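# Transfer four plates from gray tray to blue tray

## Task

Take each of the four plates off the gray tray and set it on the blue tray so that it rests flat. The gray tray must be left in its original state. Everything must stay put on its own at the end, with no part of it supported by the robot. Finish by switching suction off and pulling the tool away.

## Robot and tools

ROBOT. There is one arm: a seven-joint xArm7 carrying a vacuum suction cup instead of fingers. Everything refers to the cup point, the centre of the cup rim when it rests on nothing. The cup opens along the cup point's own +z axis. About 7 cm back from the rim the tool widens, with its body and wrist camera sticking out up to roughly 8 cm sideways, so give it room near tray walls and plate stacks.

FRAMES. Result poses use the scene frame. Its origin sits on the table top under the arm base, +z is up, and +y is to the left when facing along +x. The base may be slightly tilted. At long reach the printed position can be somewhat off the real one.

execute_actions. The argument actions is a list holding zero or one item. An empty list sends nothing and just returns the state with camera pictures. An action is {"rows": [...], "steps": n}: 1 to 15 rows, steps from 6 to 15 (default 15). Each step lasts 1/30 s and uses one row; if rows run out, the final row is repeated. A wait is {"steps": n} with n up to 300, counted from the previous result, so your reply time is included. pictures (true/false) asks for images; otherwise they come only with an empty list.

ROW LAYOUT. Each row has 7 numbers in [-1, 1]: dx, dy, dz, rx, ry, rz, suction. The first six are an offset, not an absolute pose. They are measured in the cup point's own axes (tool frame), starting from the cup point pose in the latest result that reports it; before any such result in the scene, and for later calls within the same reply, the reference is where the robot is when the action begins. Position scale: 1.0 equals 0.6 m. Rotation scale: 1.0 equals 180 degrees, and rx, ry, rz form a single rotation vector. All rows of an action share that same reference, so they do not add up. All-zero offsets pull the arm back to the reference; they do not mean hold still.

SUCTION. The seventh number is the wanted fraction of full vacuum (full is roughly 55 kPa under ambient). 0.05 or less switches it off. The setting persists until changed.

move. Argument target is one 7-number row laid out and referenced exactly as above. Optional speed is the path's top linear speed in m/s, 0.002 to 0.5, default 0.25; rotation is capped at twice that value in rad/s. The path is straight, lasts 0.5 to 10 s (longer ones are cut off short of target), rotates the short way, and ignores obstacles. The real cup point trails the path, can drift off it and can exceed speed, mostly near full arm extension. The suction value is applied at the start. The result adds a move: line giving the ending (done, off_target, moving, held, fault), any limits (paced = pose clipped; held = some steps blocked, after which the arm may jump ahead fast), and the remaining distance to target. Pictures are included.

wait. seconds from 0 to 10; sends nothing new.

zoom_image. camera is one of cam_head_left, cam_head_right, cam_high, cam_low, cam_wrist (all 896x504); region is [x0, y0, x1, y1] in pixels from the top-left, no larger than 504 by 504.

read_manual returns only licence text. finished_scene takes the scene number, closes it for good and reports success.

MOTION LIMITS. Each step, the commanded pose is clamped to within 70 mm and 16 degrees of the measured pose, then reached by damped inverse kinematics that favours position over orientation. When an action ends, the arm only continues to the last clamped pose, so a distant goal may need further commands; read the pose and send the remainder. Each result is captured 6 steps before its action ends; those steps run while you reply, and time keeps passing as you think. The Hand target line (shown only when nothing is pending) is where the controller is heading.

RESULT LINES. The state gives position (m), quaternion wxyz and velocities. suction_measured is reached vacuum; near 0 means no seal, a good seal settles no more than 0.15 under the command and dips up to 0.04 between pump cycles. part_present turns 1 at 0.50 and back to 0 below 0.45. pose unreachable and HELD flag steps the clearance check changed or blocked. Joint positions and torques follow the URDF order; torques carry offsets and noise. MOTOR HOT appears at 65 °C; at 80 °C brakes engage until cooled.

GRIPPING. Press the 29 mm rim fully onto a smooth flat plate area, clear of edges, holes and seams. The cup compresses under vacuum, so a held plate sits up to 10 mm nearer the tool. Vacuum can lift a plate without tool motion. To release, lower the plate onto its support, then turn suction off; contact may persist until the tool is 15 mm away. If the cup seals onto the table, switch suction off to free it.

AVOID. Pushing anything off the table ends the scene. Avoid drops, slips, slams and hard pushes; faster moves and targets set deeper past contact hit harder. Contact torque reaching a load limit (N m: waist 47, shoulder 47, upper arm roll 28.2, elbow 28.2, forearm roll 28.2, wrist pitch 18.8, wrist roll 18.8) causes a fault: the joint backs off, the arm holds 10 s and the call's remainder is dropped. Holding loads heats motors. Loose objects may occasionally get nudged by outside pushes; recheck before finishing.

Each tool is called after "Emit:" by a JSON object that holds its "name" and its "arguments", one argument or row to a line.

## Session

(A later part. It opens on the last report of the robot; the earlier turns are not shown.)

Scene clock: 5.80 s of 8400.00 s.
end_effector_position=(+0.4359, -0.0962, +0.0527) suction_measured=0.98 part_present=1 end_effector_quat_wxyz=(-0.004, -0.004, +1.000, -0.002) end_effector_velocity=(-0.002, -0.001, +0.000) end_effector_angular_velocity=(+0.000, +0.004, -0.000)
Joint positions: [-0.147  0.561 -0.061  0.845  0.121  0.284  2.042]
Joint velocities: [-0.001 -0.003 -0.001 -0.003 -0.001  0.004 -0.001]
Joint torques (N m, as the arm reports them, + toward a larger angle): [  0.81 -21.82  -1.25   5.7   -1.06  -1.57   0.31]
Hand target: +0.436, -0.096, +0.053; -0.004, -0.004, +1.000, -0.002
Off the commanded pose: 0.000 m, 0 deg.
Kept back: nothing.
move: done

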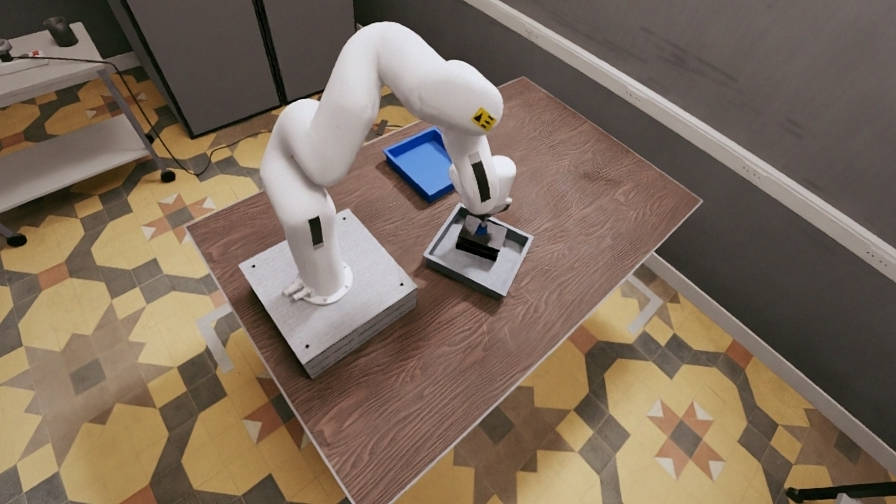

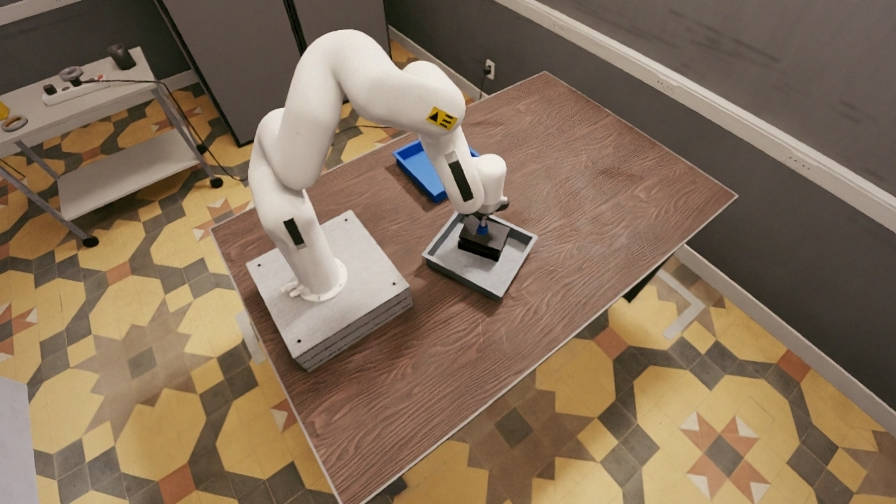

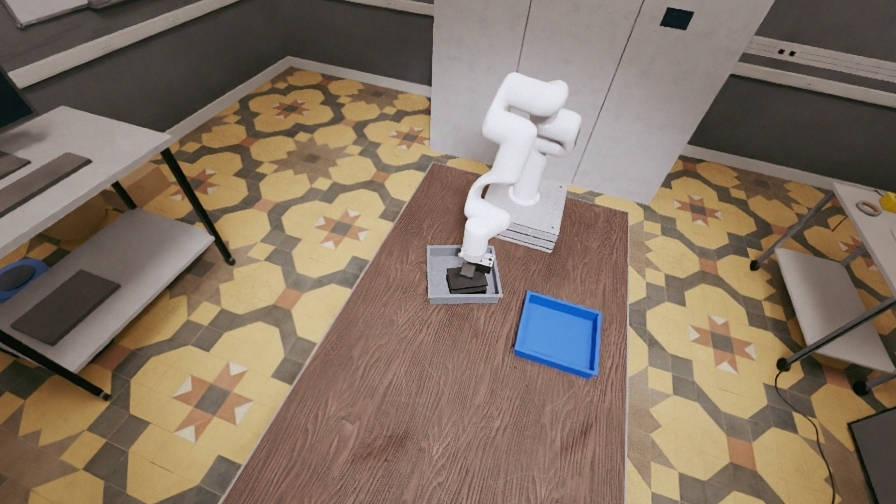

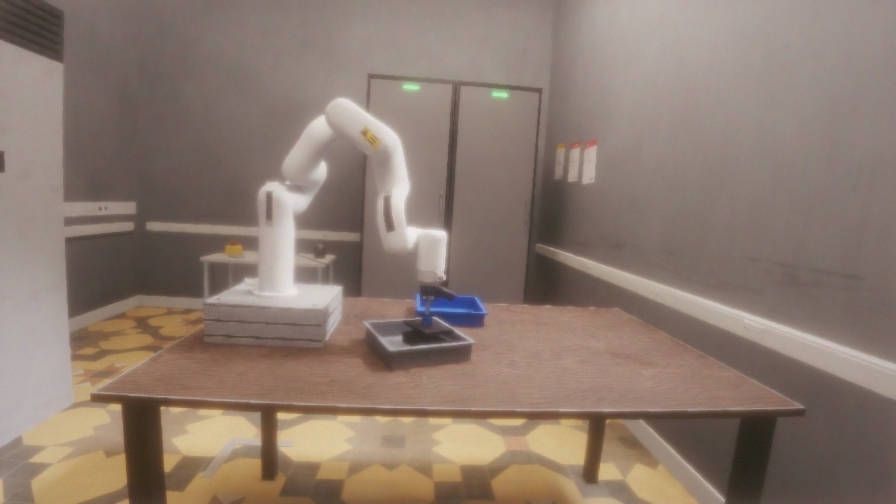

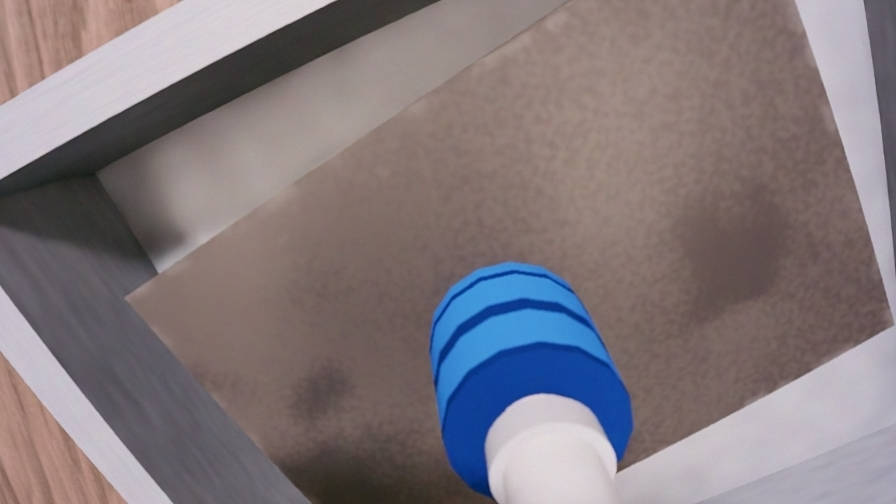

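Emit:
{"name": "move", "arguments": {
  "target": [0,0,-0.07,0,0,0,1],
  "speed": 0.15
}}

Emit:
{"name": "move", "arguments": {
  "target": [-0.1,0.51,0,0,0,0,1]
}}

Emit:
{"name": "zoom_image", "arguments": {
  "camera": "cam_low",
  "region": [350,260,510,370]
}}

Scene clock: 6.87 s of 8400.00 s.
end_effector_position=(+0.4362, -0.0958, +0.0944) suction_measured=0.99 part_present=1 end_effector_quat_wxyz=(-0.004, -0.004, +1.000, -0.002) end_effector_velocity=(+0.001, -0.001, +0.002) end_effector_angular_velocity=(-0.001, -0.001, -0.001)
Joint positions: [-0.13   0.435 -0.083  0.816  0.098  0.382  2.059]
Joint velocities: [ 0.001 -0.005 -0.002  0.    -0.001  0.004  0.001]
Joint torques (N m, as the arm reports them, + toward a larger angle): [  0.81 -20.75  -1.17   7.03  -1.06  -1.48   0.22]
Hand target: +0.436, -0.096, +0.095; -0.004, -0.004, +1.000, -0.002
Off the commanded pose: 0.000 m, 0 deg.
Kept back: nothing.
move: done

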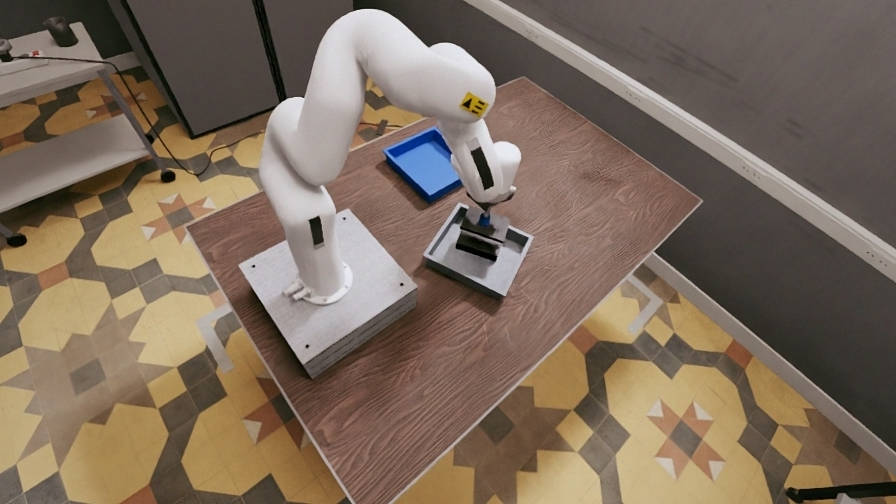

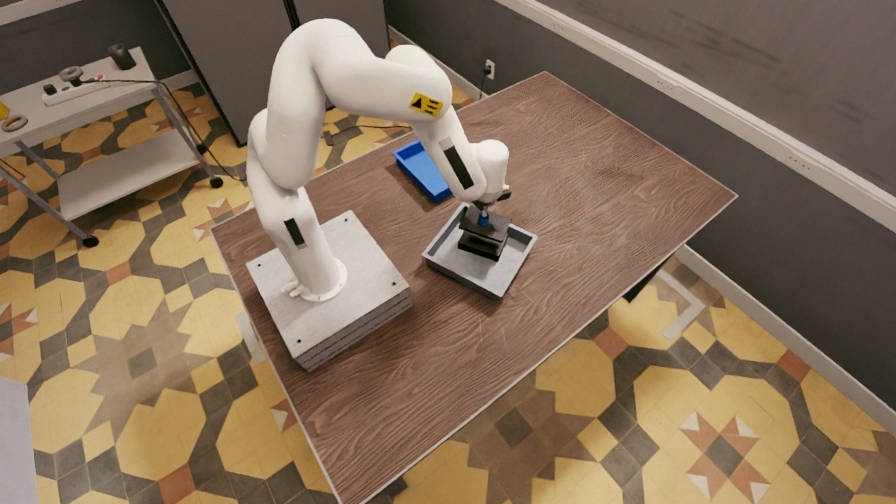

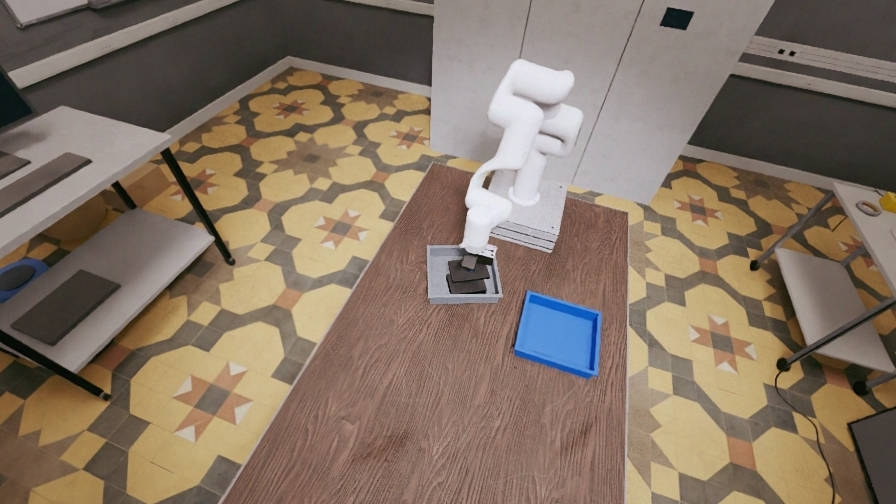

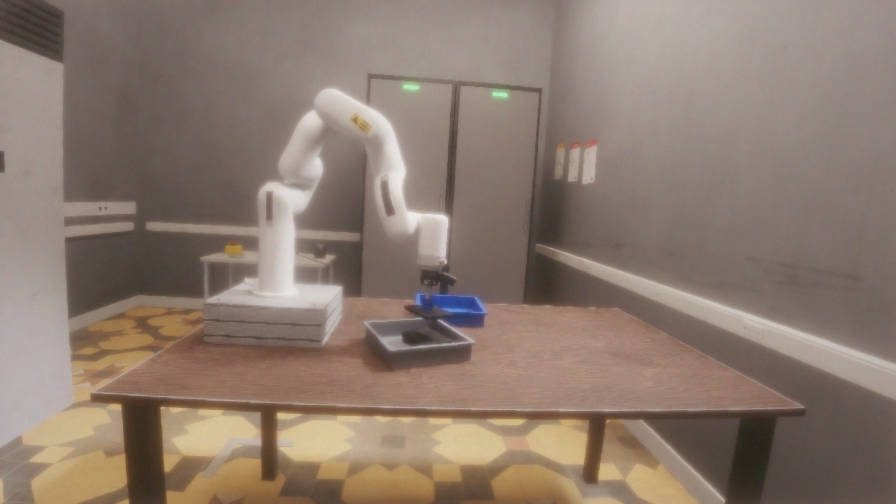

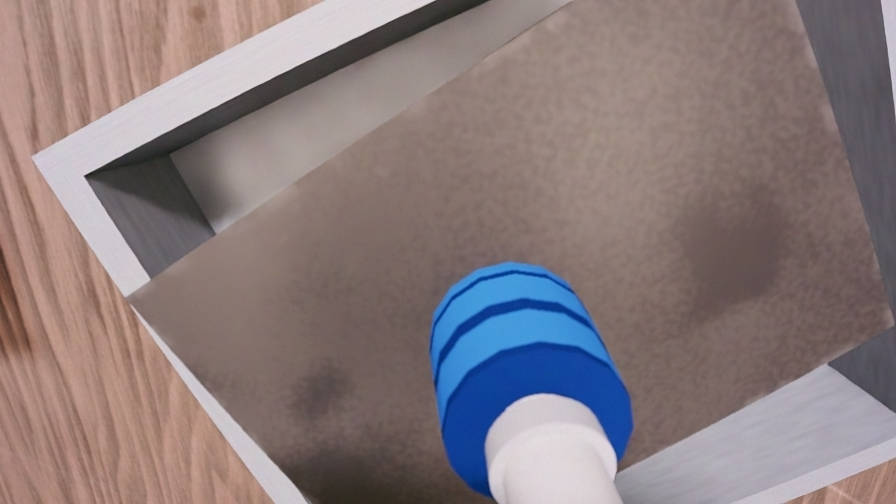

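Scene clock: 8.63 s of 8400.00 s.
end_effector_position=(+0.4938, +0.2101, +0.0918) suction_measured=0.98 part_present=1 end_effector_quat_wxyz=(-0.005, -0.003, +1.000, -0.002) end_effector_velocity=(-0.002, +0.010, +0.000) end_effector_angular_velocity=(+0.003, +0.002, +0.016)
Joint positions: [ 0.405  0.629 -0.01   1.181  0.015  0.55   2.741]
Joint velocities: [ 0.01   0.004  0.007  0.009 -0.001  0.005  0.001]
Joint torques (N m, as the arm reports them, + toward a larger angle): [  0.98 -24.93  -0.11   8.2   -1.04  -1.66   0.23]
Hand target: +0.494, +0.211, +0.092; -0.005, -0.004, +1.000, -0.002
Off the commanded pose: 0.001 m, 0 deg.
Kept back: nothing.
move: done

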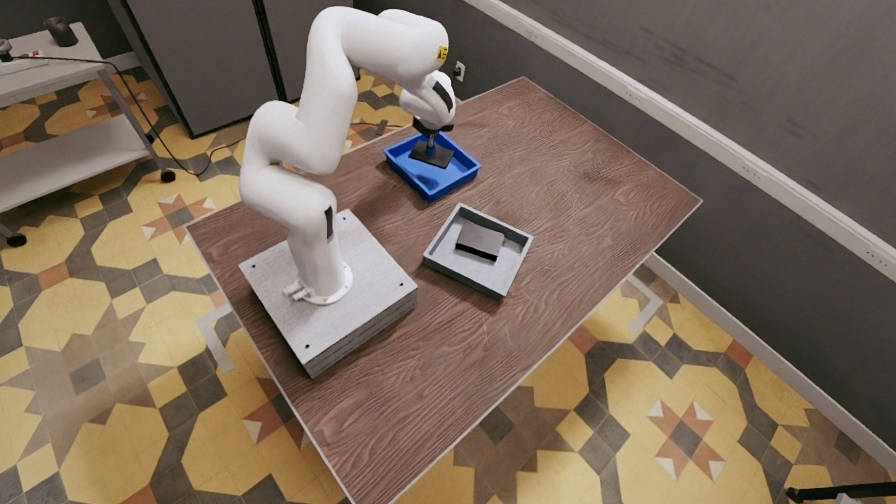

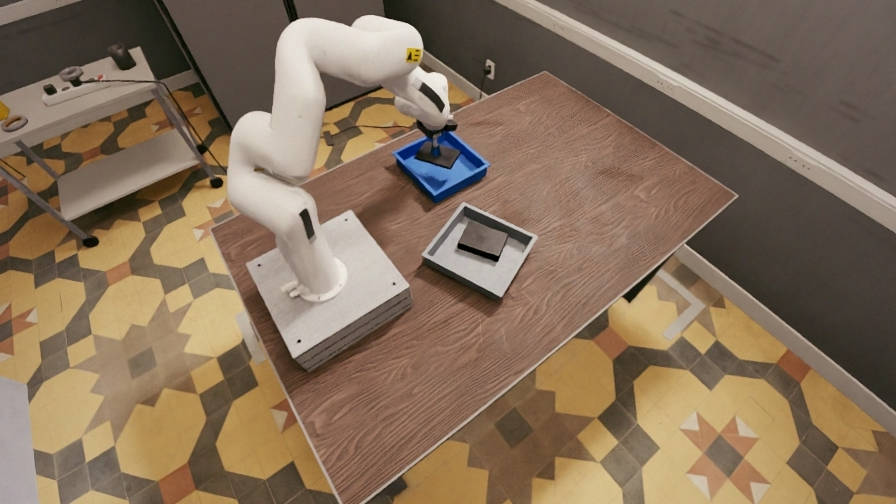

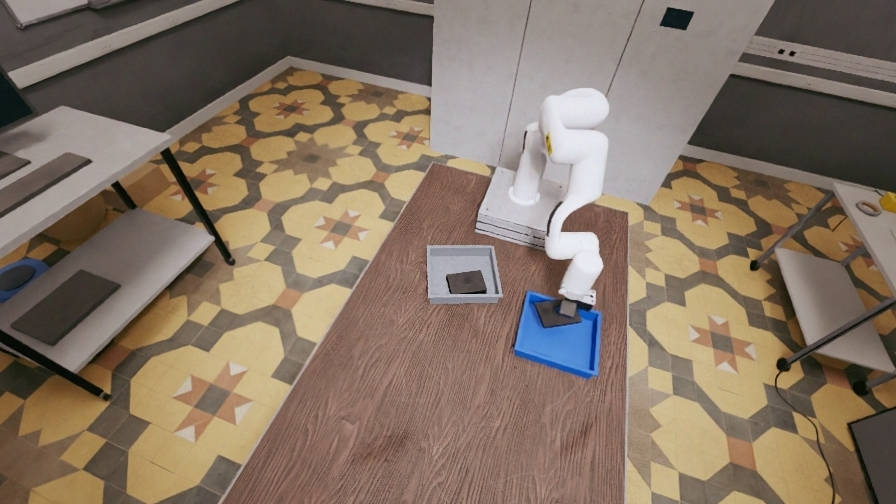

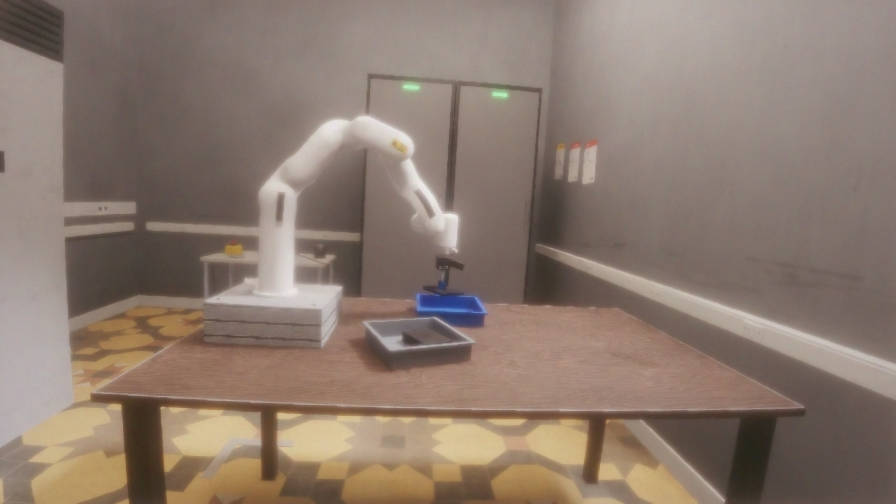

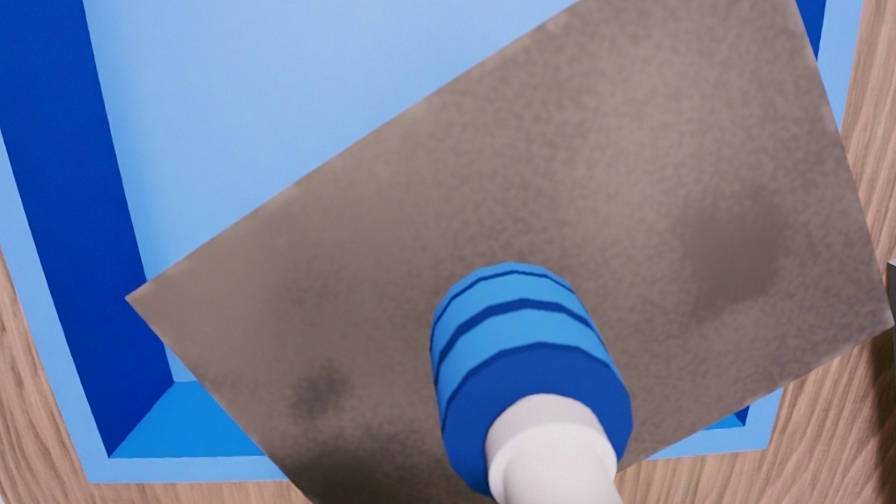

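Region (350, 260, 510, 370) of cam_low's 896x504 image, scaled by 3.150, with more detail than that image has; it fills the top 346 rows of this view, and the rest is white.

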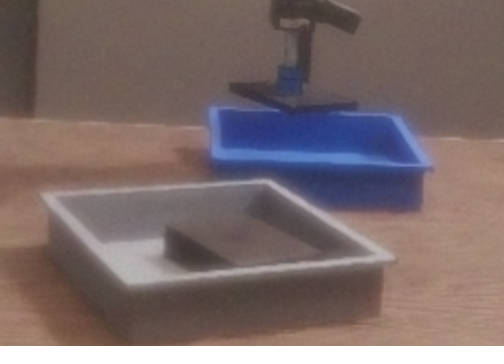

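Emit:
{"name": "move", "arguments": {
  "target": [-0.042,0.033,0.116,0,0,0,1],
  "speed": 0.12
}}

Emit:
{"name": "move", "arguments": {
  "target": [0,0,0.018,0,0,0,1],
  "speed": 0.02
}}

Scene clock: 9.97 s of 8400.00 s.
end_effector_position=(+0.5183, +0.2296, +0.0221) suction_measured=0.98 part_present=1 end_effector_quat_wxyz=(-0.005, -0.003, +1.000, -0.002) end_effector_velocity=(-0.001, -0.000, -0.003) end_effector_angular_velocity=(-0.002, +0.005, -0.000)
Joint positions: [ 0.416  0.872 -0.007  1.376  0.015  0.501  2.756]
Joint velocities: [ 0.     0.006  0.     0.002 -0.     0.001  0.001]
Joint torques (N m, as the arm reports them, + toward a larger angle): [  1.47 -27.49  -0.38   7.8   -1.55  -1.79   0.29]
Hand target: +0.518, +0.230, +0.022; -0.005, -0.003, +1.000, -0.002
Off the commanded pose: 0.000 m, 0 deg.
Kept back: nothing.
move: done

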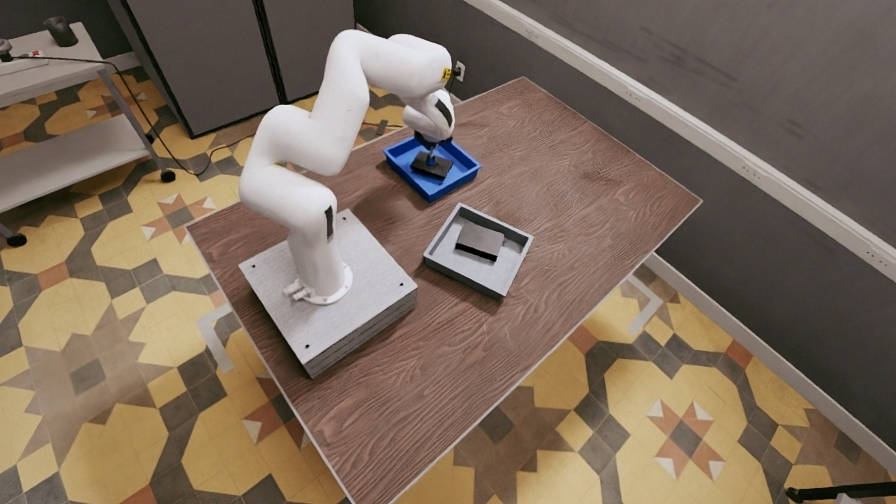

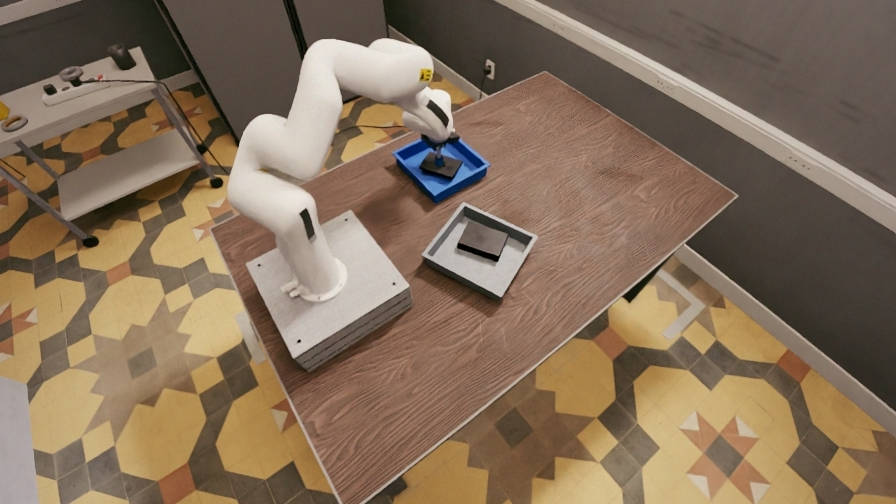

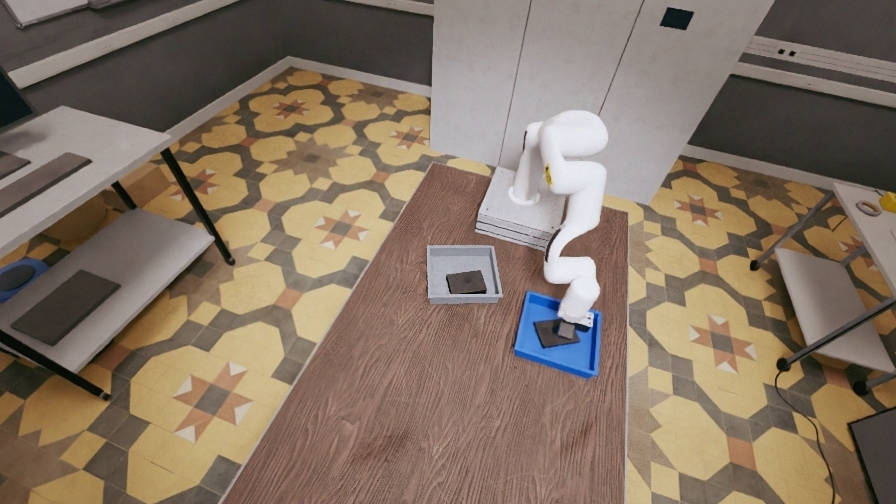

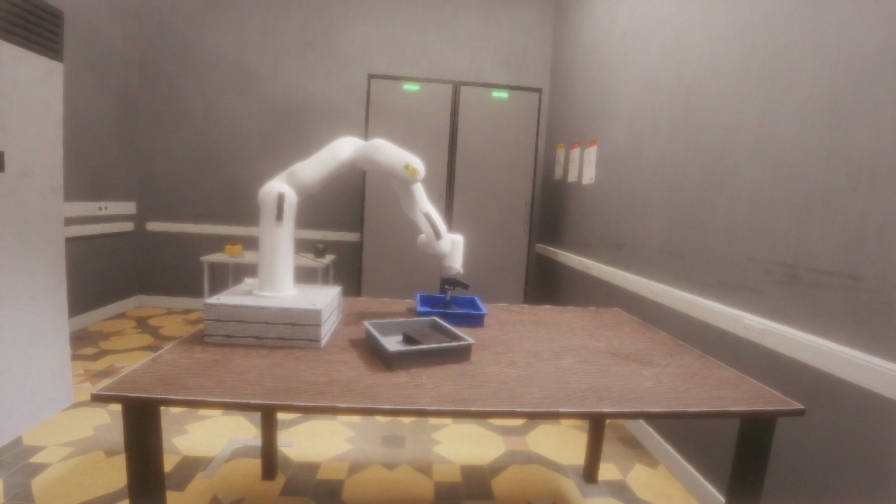

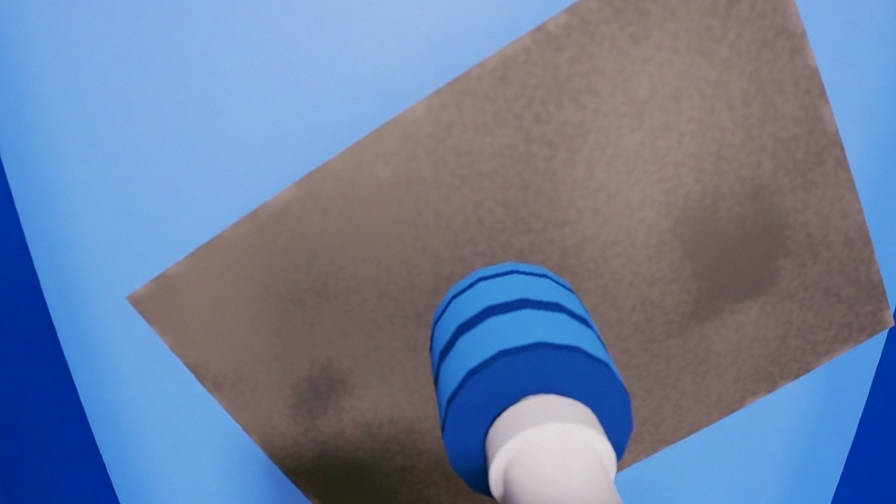

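Scene clock: 10.77 s of 8400.00 s.
end_effector_position=(+0.5181, +0.2295, +0.0114) suction_measured=0.99 part_present=1 end_effector_quat_wxyz=(-0.005, -0.003, +1.000, -0.002) end_effector_velocity=(+0.002, +0.001, +0.000) end_effector_angular_velocity=(+0.002, -0.004, -0.000)
Joint positions: [ 0.416  0.9   -0.007  1.388  0.015  0.486  2.756]
Joint velocities: [-0.001  0.002  0.001  0.004 -0.    -0.002  0.   ]
Joint torques (N m, as the arm reports them, + toward a larger angle): [  0.73 -27.75  -0.49   7.61  -1.38  -1.92   0.19]
Hand target: +0.518, +0.229, +0.011; -0.005, -0.003, +1.000, -0.002
Off the commanded pose: 0.000 m, 0 deg.
Kept back: nothing.
move: done

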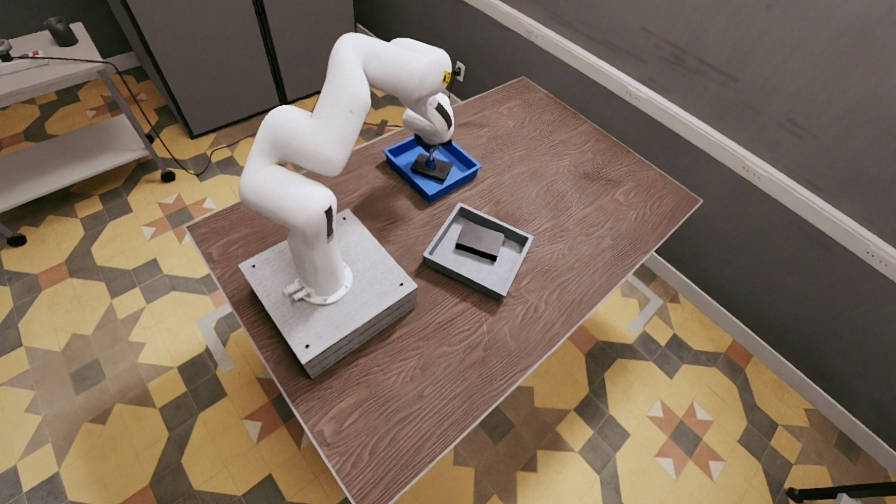

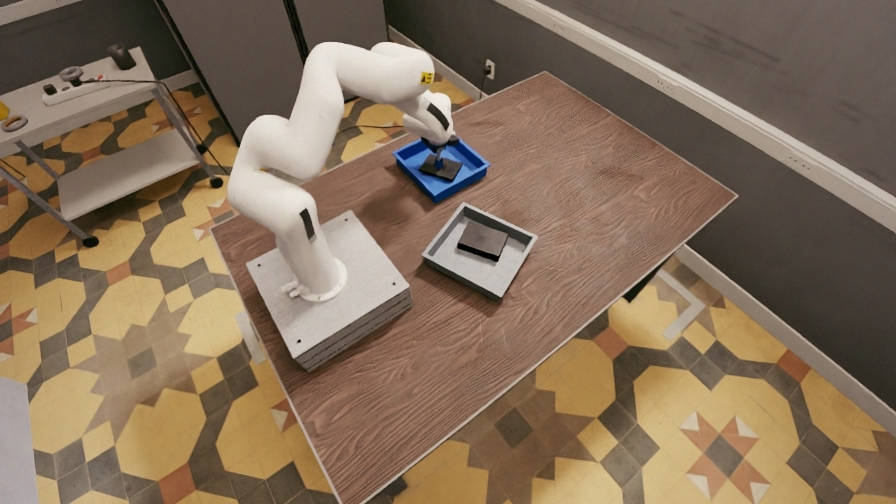

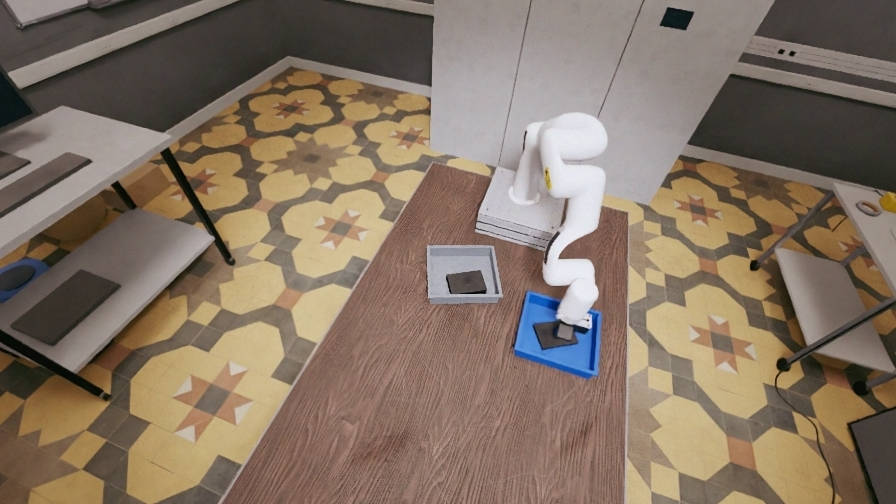

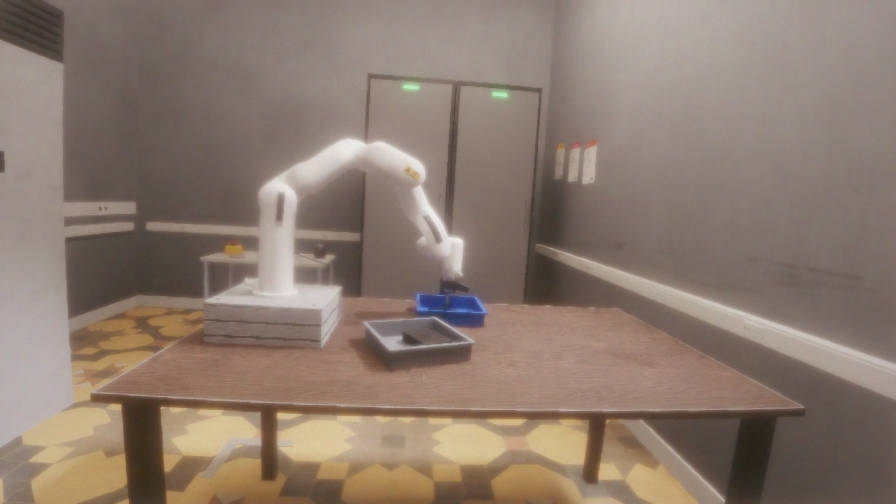

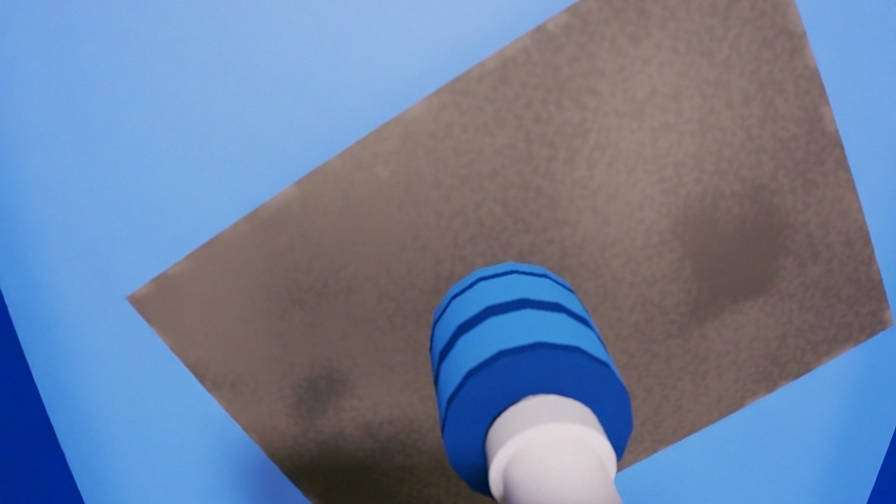

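Emit:
{"name": "execute_actions", "arguments": {
  "actions": [
    {"rows":[[0,0,0.001,0,0,0,1],[0,0,0.002,0,0,0,1],[0,0,0.003,0,0,0,1],[0,0,0.004,0,0,0,1],[0,0,0.005,0,0,0,1]],"steps":15}
  ]
}}

Emit:
{"name": "execute_actions", "arguments": {
  "actions": [
    {"steps":8}
  ]
}}

Scene clock: 11.20 s of 8400.00 s.
end_effector_position=(+0.5179, +0.2294, +0.0086) suction_measured=0.98 part_present=1 end_effector_quat_wxyz=(-0.005, -0.003, +1.000, -0.002) end_effector_velocity=(-0.001, -0.001, -0.006) end_effector_angular_velocity=(-0.002, +0.003, +0.000)
Joint positions: [ 0.416  0.907 -0.006  1.391  0.015  0.482  2.756]
Joint velocities: [-0.     0.015 -0.001  0.005 -0.    -0.006 -0.   ]
Joint torques (N m, as the arm reports them, + toward a larger angle): [  0.67 -28.23  -0.62   7.44  -1.21  -1.77  -0.02]
Steps of this call (steps 1 to 4: nothing new was sent; steps 5 to 13: the first 9 steps of this action). Readings (end_effector_position | what the end effector reports):
5: (+0.5182, +0.2295, +0.0114) | suction_measured=0.99 part_present=1
6: (+0.5182, +0.2295, +0.0113) | suction_measured=0.98 part_present=1
8: (+0.5183, +0.2295, +0.0108) | suction_measured=0.98 part_present=1
12: (+0.5180, +0.2294, +0.0088) | suction_measured=0.98 part_present=1
13: the state above

Scene clock: 11.47 s of 8400.00 s.
end_effector_position=(+0.5181, +0.2295, +0.0085) suction_measured=0.96 part_present=1 end_effector_quat_wxyz=(-0.005, -0.003, +1.000, -0.002) end_effector_velocity=(-0.001, +0.001, -0.000) end_effector_angular_velocity=(+0.000, +0.001, +0.002)
Joint positions: [ 0.416  0.908 -0.006  1.392  0.015  0.482  2.756]
Joint velocities: [ 0.001  0.     0.001 -0.    -0.     0.    -0.001]
Joint torques (N m, as the arm reports them, + toward a larger angle): [  0.89 -26.67  -0.6    7.53  -1.    -1.56   0.27]
Hand target: +0.518, +0.229, +0.008; -0.005, -0.003, +1.000, -0.002
Off the commanded pose: 0.000 m, 0 deg.
Kept back: nothing.
Steps of this call (steps 1 to 6: the last 6 steps of your previous action; steps 7 to 8: nothing new was sent). Readings (end_effector_position | what the end effector reports):
1: (+0.5179, +0.2294, +0.0084) | suction_measured=0.98 part_present=1
2: (+0.5180, +0.2294, +0.0084) | suction_measured=0.98 part_present=1
4: (+0.5181, +0.2295, +0.0085) | suction_measured=0.98 part_present=1
8: the state above


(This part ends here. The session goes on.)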